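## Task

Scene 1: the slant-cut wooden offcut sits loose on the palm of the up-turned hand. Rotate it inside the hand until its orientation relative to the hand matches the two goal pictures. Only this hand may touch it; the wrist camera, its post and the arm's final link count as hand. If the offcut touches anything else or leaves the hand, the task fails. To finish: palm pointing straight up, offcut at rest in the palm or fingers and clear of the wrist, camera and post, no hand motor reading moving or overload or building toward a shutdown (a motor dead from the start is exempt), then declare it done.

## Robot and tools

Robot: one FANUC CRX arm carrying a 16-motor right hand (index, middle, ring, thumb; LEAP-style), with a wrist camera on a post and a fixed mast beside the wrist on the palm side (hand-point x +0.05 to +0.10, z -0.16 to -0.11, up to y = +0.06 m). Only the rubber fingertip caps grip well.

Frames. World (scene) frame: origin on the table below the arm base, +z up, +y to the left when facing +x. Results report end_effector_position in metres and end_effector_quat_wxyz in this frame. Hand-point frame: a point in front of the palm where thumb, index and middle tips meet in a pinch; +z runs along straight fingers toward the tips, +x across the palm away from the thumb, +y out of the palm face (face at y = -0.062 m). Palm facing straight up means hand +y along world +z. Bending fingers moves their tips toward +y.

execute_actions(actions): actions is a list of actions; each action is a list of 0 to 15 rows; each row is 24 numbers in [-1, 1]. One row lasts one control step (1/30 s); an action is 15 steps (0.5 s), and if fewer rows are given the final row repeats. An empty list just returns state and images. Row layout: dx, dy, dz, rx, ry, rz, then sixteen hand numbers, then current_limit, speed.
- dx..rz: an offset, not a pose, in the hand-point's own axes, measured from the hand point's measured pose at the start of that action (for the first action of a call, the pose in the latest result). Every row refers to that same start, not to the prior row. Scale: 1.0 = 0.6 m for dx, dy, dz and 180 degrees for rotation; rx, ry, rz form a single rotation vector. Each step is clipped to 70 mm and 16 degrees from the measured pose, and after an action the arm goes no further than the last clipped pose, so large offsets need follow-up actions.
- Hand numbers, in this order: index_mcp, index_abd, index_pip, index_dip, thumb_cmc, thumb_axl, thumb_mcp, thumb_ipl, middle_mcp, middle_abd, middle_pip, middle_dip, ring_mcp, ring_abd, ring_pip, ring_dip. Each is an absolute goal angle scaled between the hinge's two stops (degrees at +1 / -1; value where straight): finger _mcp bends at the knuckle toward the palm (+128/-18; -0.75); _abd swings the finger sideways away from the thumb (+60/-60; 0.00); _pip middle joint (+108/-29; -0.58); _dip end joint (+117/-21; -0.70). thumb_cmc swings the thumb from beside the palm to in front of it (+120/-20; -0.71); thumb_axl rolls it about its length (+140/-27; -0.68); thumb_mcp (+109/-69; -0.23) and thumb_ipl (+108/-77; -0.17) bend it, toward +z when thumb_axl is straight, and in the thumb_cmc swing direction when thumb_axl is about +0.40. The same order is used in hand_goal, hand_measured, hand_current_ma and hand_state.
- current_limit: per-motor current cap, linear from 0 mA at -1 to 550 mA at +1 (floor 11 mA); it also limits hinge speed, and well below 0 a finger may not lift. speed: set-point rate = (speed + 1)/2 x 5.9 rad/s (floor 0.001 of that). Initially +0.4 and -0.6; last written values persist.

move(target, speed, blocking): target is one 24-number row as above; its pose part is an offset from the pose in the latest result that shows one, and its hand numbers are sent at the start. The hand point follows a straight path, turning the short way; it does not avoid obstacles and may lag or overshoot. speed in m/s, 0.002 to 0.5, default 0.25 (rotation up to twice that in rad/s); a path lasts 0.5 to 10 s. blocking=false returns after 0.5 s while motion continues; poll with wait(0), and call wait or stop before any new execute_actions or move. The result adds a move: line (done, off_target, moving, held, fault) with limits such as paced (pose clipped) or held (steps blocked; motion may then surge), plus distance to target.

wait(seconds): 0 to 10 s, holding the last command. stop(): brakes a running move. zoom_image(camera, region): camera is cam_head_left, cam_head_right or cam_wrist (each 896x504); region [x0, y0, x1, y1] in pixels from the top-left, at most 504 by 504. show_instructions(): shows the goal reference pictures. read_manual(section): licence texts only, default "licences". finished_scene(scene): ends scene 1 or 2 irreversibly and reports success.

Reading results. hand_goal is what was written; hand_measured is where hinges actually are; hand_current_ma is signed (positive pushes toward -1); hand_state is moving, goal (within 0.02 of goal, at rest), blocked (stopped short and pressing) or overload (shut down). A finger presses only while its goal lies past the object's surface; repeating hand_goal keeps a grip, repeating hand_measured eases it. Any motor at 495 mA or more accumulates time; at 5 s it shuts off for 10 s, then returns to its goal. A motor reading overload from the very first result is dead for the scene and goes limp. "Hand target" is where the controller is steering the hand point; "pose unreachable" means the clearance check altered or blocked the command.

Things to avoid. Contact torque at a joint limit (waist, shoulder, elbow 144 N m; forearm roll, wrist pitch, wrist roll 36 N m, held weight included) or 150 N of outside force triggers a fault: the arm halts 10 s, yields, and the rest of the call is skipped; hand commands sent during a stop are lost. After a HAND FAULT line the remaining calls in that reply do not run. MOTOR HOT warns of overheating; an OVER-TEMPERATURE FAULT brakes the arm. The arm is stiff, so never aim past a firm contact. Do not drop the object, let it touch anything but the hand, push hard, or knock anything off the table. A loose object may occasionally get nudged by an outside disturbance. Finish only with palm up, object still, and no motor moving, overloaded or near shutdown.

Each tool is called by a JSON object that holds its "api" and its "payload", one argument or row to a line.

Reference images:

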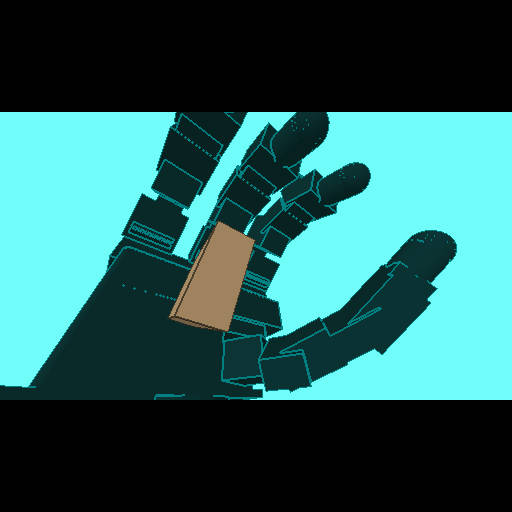

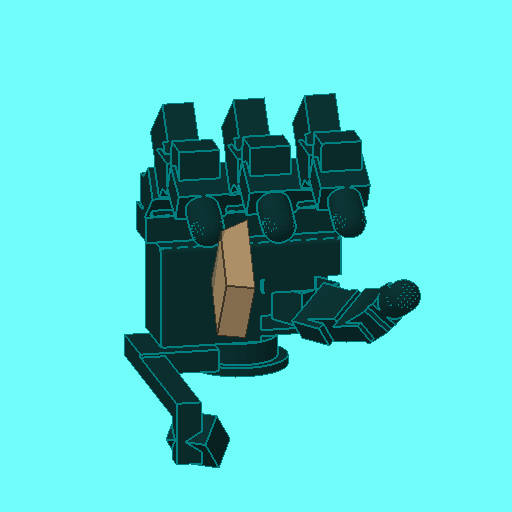

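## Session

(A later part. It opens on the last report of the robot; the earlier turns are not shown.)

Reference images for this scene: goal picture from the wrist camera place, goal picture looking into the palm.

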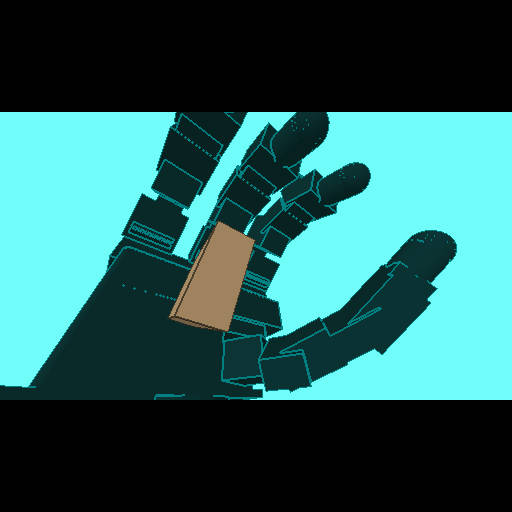

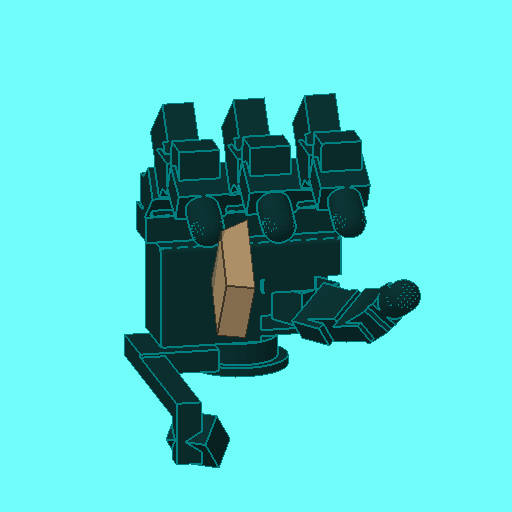

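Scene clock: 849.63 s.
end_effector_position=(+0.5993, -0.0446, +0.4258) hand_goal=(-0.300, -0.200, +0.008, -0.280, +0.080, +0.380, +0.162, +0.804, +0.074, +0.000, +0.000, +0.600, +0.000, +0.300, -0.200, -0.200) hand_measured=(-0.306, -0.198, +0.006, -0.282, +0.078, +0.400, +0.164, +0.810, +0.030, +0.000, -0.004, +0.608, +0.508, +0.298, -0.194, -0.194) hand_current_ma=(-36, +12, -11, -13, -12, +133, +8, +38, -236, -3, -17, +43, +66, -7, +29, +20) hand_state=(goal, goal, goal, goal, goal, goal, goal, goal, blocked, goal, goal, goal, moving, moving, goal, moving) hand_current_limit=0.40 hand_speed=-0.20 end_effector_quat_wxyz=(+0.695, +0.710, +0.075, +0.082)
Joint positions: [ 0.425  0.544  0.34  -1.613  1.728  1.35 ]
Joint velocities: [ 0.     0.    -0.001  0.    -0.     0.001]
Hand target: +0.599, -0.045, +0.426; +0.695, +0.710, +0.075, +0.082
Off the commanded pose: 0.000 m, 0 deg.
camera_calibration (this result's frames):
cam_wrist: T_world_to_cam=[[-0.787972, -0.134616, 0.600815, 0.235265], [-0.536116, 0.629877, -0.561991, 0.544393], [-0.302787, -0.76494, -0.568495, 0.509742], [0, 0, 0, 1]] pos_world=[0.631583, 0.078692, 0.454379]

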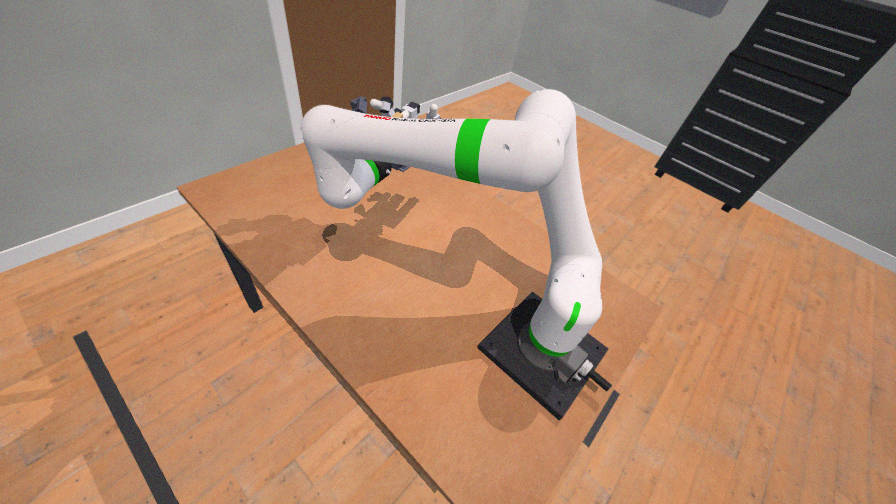

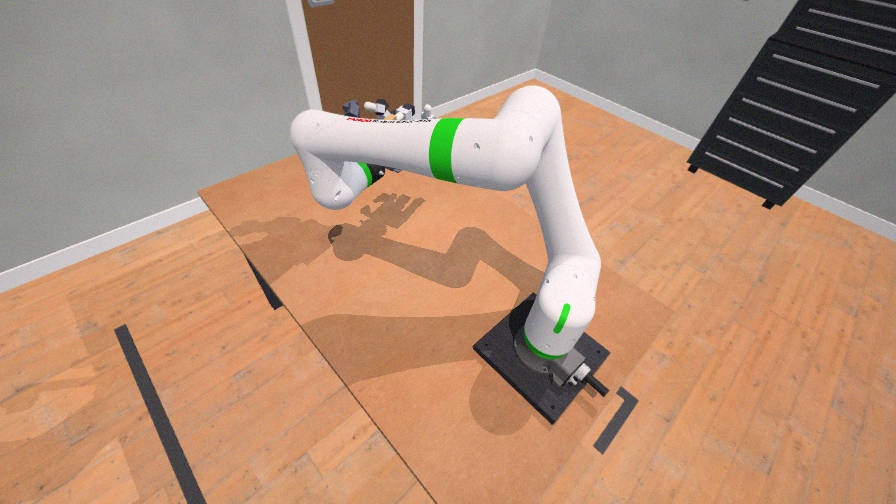

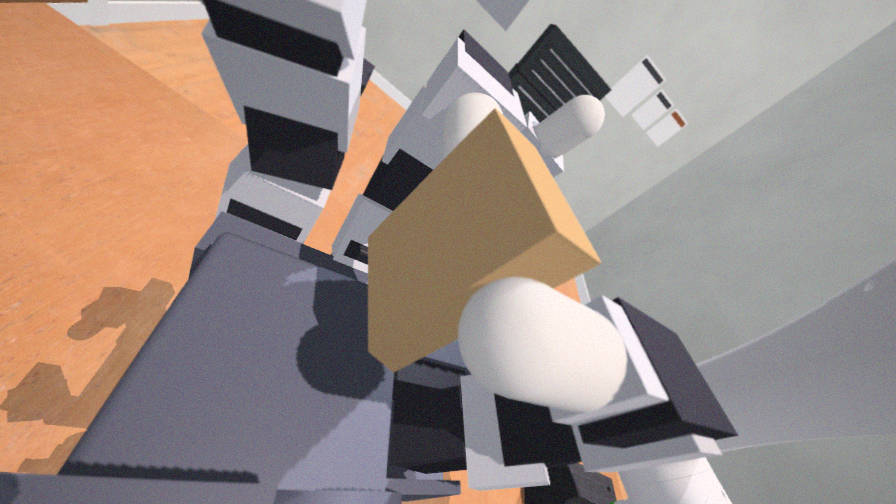

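{"api": "execute_actions", "payload": {
  "actions": [
    [[0,0,0,0,0,0,-0.3,-0.2,0.008,-0.28,0.12,0.38,0.142,0.804,0.081,0.03,-0.007,0.58,0,0.3,-0.2,-0.2,0.4,0],[0,0,0,0,0,0,-0.3,-0.2,0.008,-0.28,0.12,0.38,0.142,0.804,0.081,0.03,-0.007,0.58,0,0.3,-0.2,-0.2,0.4,0],[0,0,0,0,0,0,-0.3,-0.2,0.008,-0.28,0.12,0.38,0.142,0.804,0.081,0.03,-0.007,0.58,0,0.3,-0.2,-0.2,0.4,0],[0,0,0,0,0,0,-0.3,-0.2,0.008,-0.28,0.164,0.38,0.121,0.803,0.087,0.06,-0.013,0.56,0,0.3,-0.2,-0.2,0.4,0],[0,0,0,0,0,0,-0.3,-0.2,0.008,-0.28,0.164,0.38,0.121,0.803,0.087,0.06,-0.013,0.56,0,0.3,-0.2,-0.2,0.4,0],[0,0,0,0,0,0,-0.3,-0.2,0.008,-0.28,0.164,0.38,0.121,0.803,0.087,0.06,-0.013,0.56,0,0.3,-0.2,-0.2,0.4,0],[0,0,0,0,0,0,-0.3,-0.2,0.008,-0.28,0.206,0.378,0.1,0.802,0.094,0.09,-0.02,0.54,0,0.3,-0.2,-0.2,0.4,0],[0,0,0,0,0,0,-0.3,-0.2,0.008,-0.28,0.206,0.378,0.1,0.802,0.094,0.09,-0.02,0.54,0,0.3,-0.2,-0.2,0.4,0],[0,0,0,0,0,0,-0.3,-0.2,0.008,-0.28,0.206,0.378,0.1,0.802,0.094,0.09,-0.02,0.54,0,0.3,-0.2,-0.2,0.4,0],[0,0,0,0,0,0,-0.3,-0.2,0.008,-0.28,0.248,0.378,0.08,0.801,0.1,0.12,-0.026,0.52,0,0.3,-0.2,-0.2,0.4,0],[0,0,0,0,0,0,-0.3,-0.2,0.008,-0.28,0.248,0.378,0.08,0.801,0.1,0.12,-0.026,0.52,0,0.3,-0.2,-0.2,0.4,0],[0,0,0,0,0,0,-0.3,-0.2,0.008,-0.28,0.248,0.378,0.08,0.801,0.1,0.12,-0.026,0.52,0,0.3,-0.2,-0.2,0.4,0],[0,0,0,0,0,0,-0.3,-0.2,0.008,-0.28,0.29,0.377,0.059,0.8,0.106,0.15,-0.033,0.503,0,0.3,-0.2,-0.2,0.4,0]],
    [[0,0,0,0,0,0,-0.3,-0.2,0.008,-0.28,0.29,0.377,0.059,0.8,0.106,0.15,-0.033,0.503,0,0.3,-0.2,-0.2,0.4,0]]
  ]
}}

Scene clock: 907.23 s.
end_effector_position=(+0.5993, -0.0446, +0.4258) hand_goal=(-0.300, -0.200, +0.008, -0.280, +0.290, +0.376, +0.058, +0.800, +0.106, +0.150, -0.034, +0.502, +0.000, +0.300, -0.200, -0.200) hand_measured=(-0.306, -0.198, +0.006, -0.282, +0.286, +0.400, +0.066, +0.808, +0.044, +0.148, -0.040, +0.508, -0.004, +0.298, -0.198, -0.196) hand_current_ma=(-36, +11, -11, -13, -18, +161, +50, +56, -329, -12, -31, +28, -22, -8, +10, +18) hand_state=(goal, goal, goal, goal, goal, blocked, goal, goal, blocked, goal, goal, goal, goal, goal, goal, goal) hand_current_limit=0.40 hand_speed=0.00 end_effector_quat_wxyz=(+0.695, +0.710, +0.075, +0.082)
Joint positions: [ 0.425  0.544  0.34  -1.613  1.728  1.35 ]
Joint velocities: [ 0.  0. -0.  0.  0. -0.]
Hand target: +0.599, -0.045, +0.426; +0.695, +0.710, +0.075, +0.082
Off the commanded pose: 0.000 m, 0 deg.
camera_calibration (this result's frames):
cam_wrist: T_world_to_cam=[[-0.787972, -0.134615, 0.600815, 0.235265], [-0.536116, 0.629878, -0.561991, 0.544393], [-0.302788, -0.76494, -0.568495, 0.509743], [0, 0, 0, 1]] pos_world=[0.631583, 0.0786921, 0.454379]

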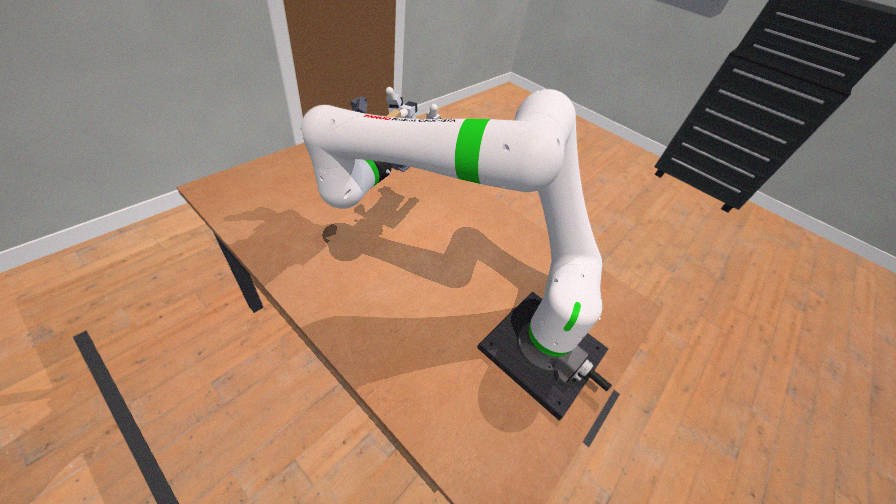

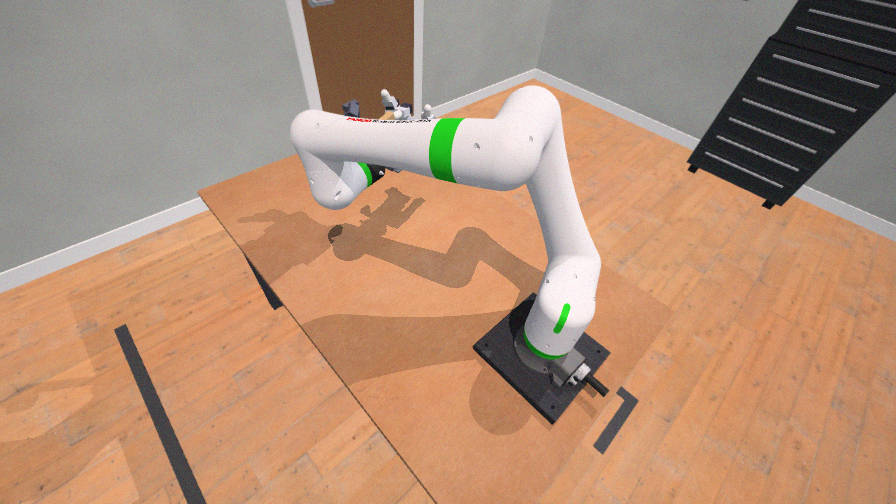

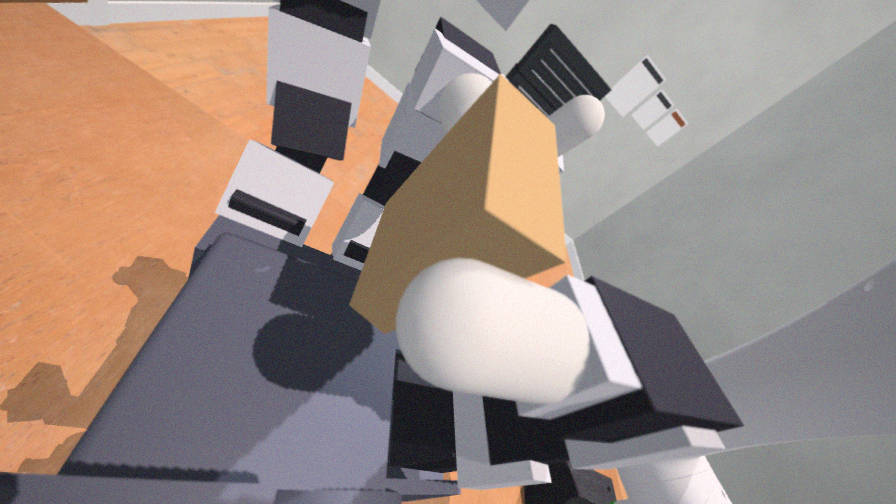

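{"api": "execute_actions", "payload": {
  "actions": [
    [[0,0,0,0,0,0,-0.3,-0.2,0.008,-0.28,0.34,0.377,0.013,0.814,0.106,0.195,-0.036,0.495,0,0.4,-0.2,-0.2,0.4,0],[0,0,0,0,0,0,-0.3,-0.2,0.008,-0.28,0.34,0.377,0.013,0.814,0.106,0.195,-0.036,0.495,0,0.4,-0.2,-0.2,0.4,0],[0,0,0,0,0,0,-0.3,-0.2,0.008,-0.28,0.34,0.377,0.013,0.814,0.106,0.195,-0.036,0.495,0,0.4,-0.2,-0.2,0.4,0],[0,0,0,0,0,0,-0.3,-0.2,0.008,-0.28,0.39,0.377,-0.032,0.828,0.106,0.24,-0.038,0.488,0,0.5,-0.2,-0.2,0.4,0],[0,0,0,0,0,0,-0.3,-0.2,0.008,-0.28,0.39,0.377,-0.032,0.828,0.106,0.24,-0.038,0.488,0,0.5,-0.2,-0.2,0.4,0],[0,0,0,0,0,0,-0.3,-0.2,0.008,-0.28,0.39,0.377,-0.032,0.828,0.106,0.24,-0.038,0.488,0,0.5,-0.2,-0.2,0.4,0],[0,0,0,0,0,0,-0.3,-0.2,0.008,-0.28,0.44,0.377,-0.078,0.842,0.106,0.285,-0.041,0.48,0,0.5,-0.2,-0.2,0.4,0],[0,0,0,0,0,0,-0.3,-0.2,0.008,-0.28,0.44,0.377,-0.078,0.842,0.106,0.285,-0.041,0.48,0,0.5,-0.2,-0.2,0.4,0],[0,0,0,0,0,0,-0.3,-0.2,0.008,-0.28,0.44,0.377,-0.078,0.842,0.106,0.285,-0.041,0.48,0,0.5,-0.2,-0.2,0.4,0],[0,0,0,0,0,0,-0.3,-0.2,0.008,-0.28,0.49,0.377,-0.123,0.856,0.106,0.33,-0.043,0.472,0,0.5,-0.2,-0.2,0.4,0],[0,0,0,0,0,0,-0.3,-0.2,0.008,-0.28,0.49,0.377,-0.123,0.856,0.106,0.33,-0.043,0.472,0,0.5,-0.2,-0.2,0.4,0],[0,0,0,0,0,0,-0.3,-0.2,0.008,-0.28,0.49,0.377,-0.123,0.856,0.106,0.33,-0.043,0.472,0,0.5,-0.2,-0.2,0.4,0],[0,0,0,0,0,0,-0.3,-0.2,0.008,-0.28,0.543,0.377,-0.169,0.87,0.106,0.38,-0.046,0.465,0,0.5,-0.2,-0.2,0.4,0]]
  ]
}}

{"api": "wait", "payload": {
  "seconds": 0.5
}}

Scene clock: 965.50 s.
end_effector_position=(+0.5993, -0.0446, +0.4258) hand_goal=(-0.300, -0.200, +0.008, -0.280, +0.542, +0.376, -0.170, +0.870, +0.106, +0.380, -0.046, +0.464, +0.000, +0.500, -0.200, -0.200) hand_measured=(-0.306, -0.198, +0.006, -0.282, +0.522, +0.400, -0.148, +0.868, +0.044, +0.360, -0.056, +0.470, -0.004, +0.498, -0.198, -0.196) hand_current_ma=(-36, +11, -11, -13, +8, +161, +31, +17, -329, -3, -63, +13, -22, -5, +10, +18) hand_state=(goal, goal, goal, goal, moving, blocked, moving, moving, blocked, moving, moving, moving, goal, goal, goal, goal) hand_current_limit=0.40 hand_speed=0.00 end_effector_quat_wxyz=(+0.695, +0.710, +0.075, +0.082)
Joint positions: [ 0.425  0.544  0.34  -1.613  1.728  1.35 ]
Joint velocities: [-0.    -0.    -0.001  0.     0.001  0.   ]
Hand target: +0.599, -0.045, +0.426; +0.695, +0.710, +0.075, +0.082
Off the commanded pose: 0.000 m, 0 deg.
camera_calibration (this result's frames):
cam_wrist: T_world_to_cam=[[-0.787972, -0.134615, 0.600815, 0.235265], [-0.536116, 0.629877, -0.561991, 0.544393], [-0.302787, -0.76494, -0.568495, 0.509743], [0, 0, 0, 1]] pos_world=[0.631583, 0.078692, 0.454379]

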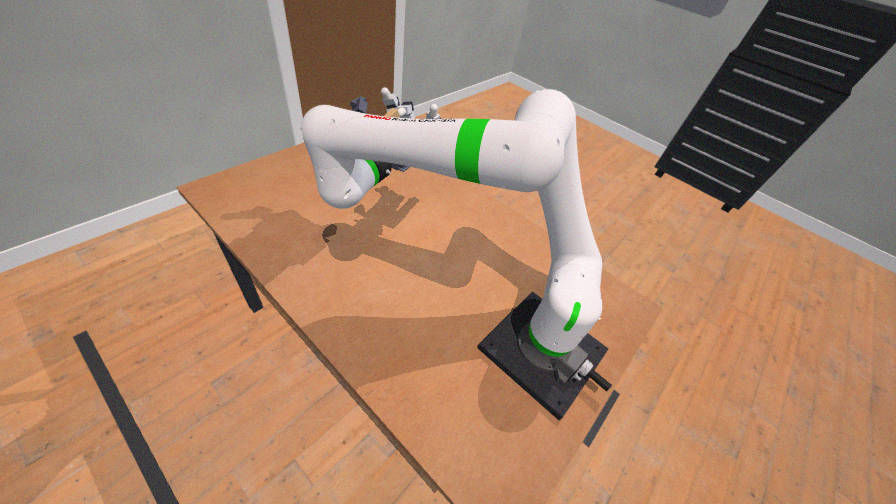

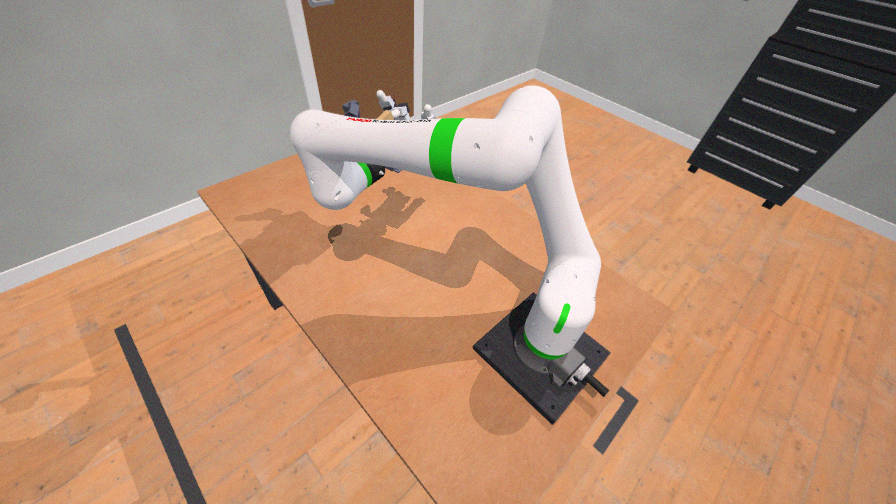

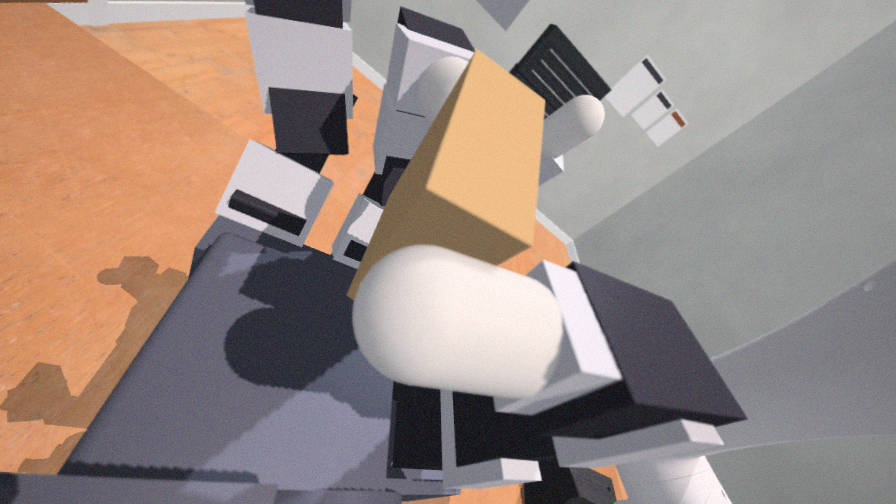

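Scene clock: 966.00 s.
end_effector_position=(+0.5993, -0.0446, +0.4258) hand_goal=(-0.300, -0.200, +0.008, -0.280, +0.542, +0.376, -0.170, +0.870, +0.106, +0.380, -0.046, +0.464, +0.000, +0.500, -0.200, -0.200) hand_measured=(-0.306, -0.198, +0.006, -0.282, +0.540, +0.400, -0.162, +0.872, +0.044, +0.376, -0.058, +0.466, -0.004, +0.498, -0.198, -0.196) hand_current_ma=(-36, +11, -11, -13, -10, +161, +49, +11, -329, -21, -64, +14, -22, -5, +10, +18) hand_state=(goal, goal, goal, goal, goal, blocked, goal, goal, blocked, goal, goal, goal, goal, goal, goal, goal) hand_current_limit=0.40 hand_speed=0.00 end_effector_quat_wxyz=(+0.695, +0.710, +0.075, +0.082)
Joint positions: [ 0.425  0.544  0.34  -1.613  1.728  1.35 ]
Joint velocities: [ 0.     0.001  0.    -0.    -0.001 -0.   ]
Hand target: +0.599, -0.045, +0.426; +0.695, +0.710, +0.075, +0.082
Off the commanded pose: 0.000 m, 0 deg.
wait: 0.50 s; at rest by 0.20 s
camera_calibration (this result's frames):
cam_wrist: T_world_to_cam=[[-0.787972, -0.134615, 0.600815, 0.235265], [-0.536115, 0.629878, -0.561992, 0.544393], [-0.302787, -0.76494, -0.568495, 0.509743], [0, 0, 0, 1]] pos_world=[0.631583, 0.078692, 0.454379]

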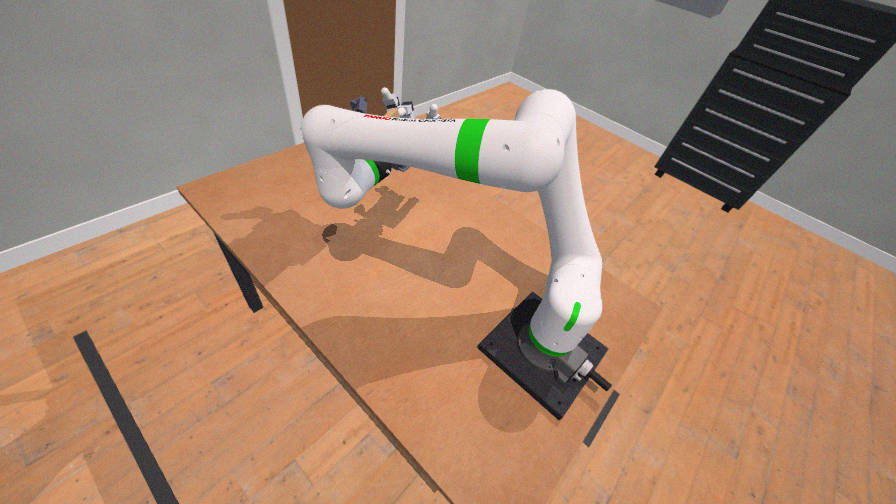

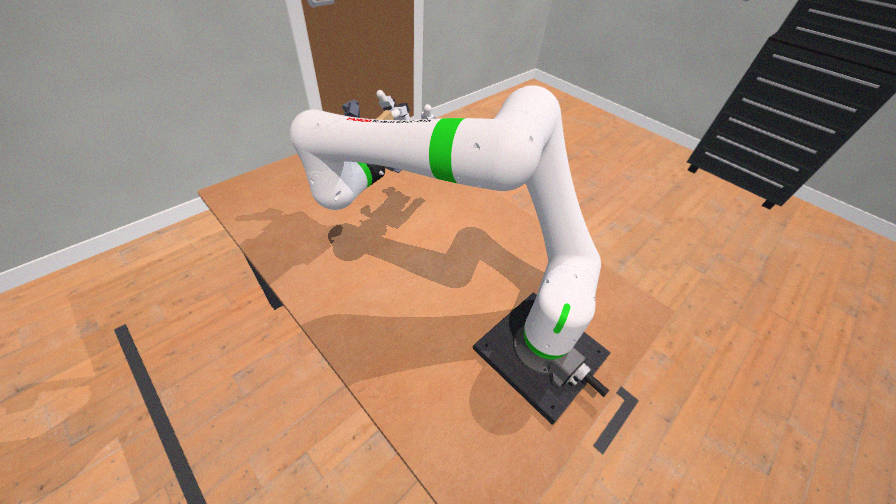

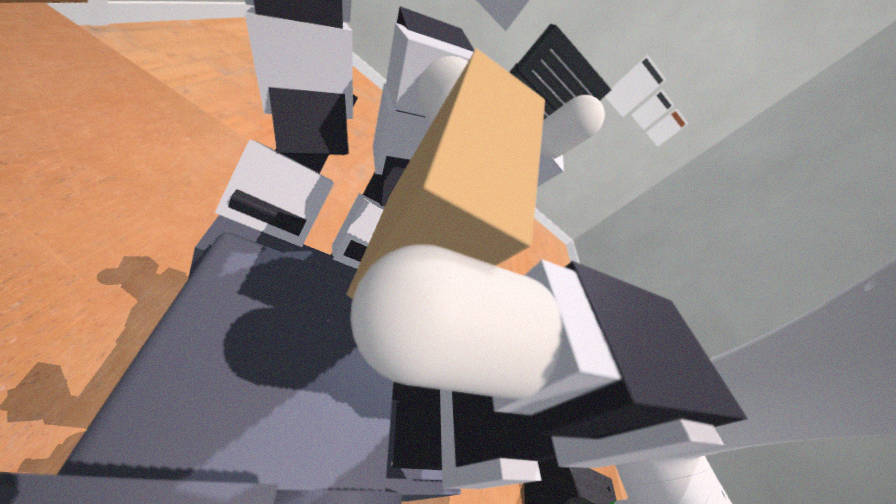

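{"api": "finished_scene", "payload": {
  "scene": 1
}}

The scene is finished: the task was done.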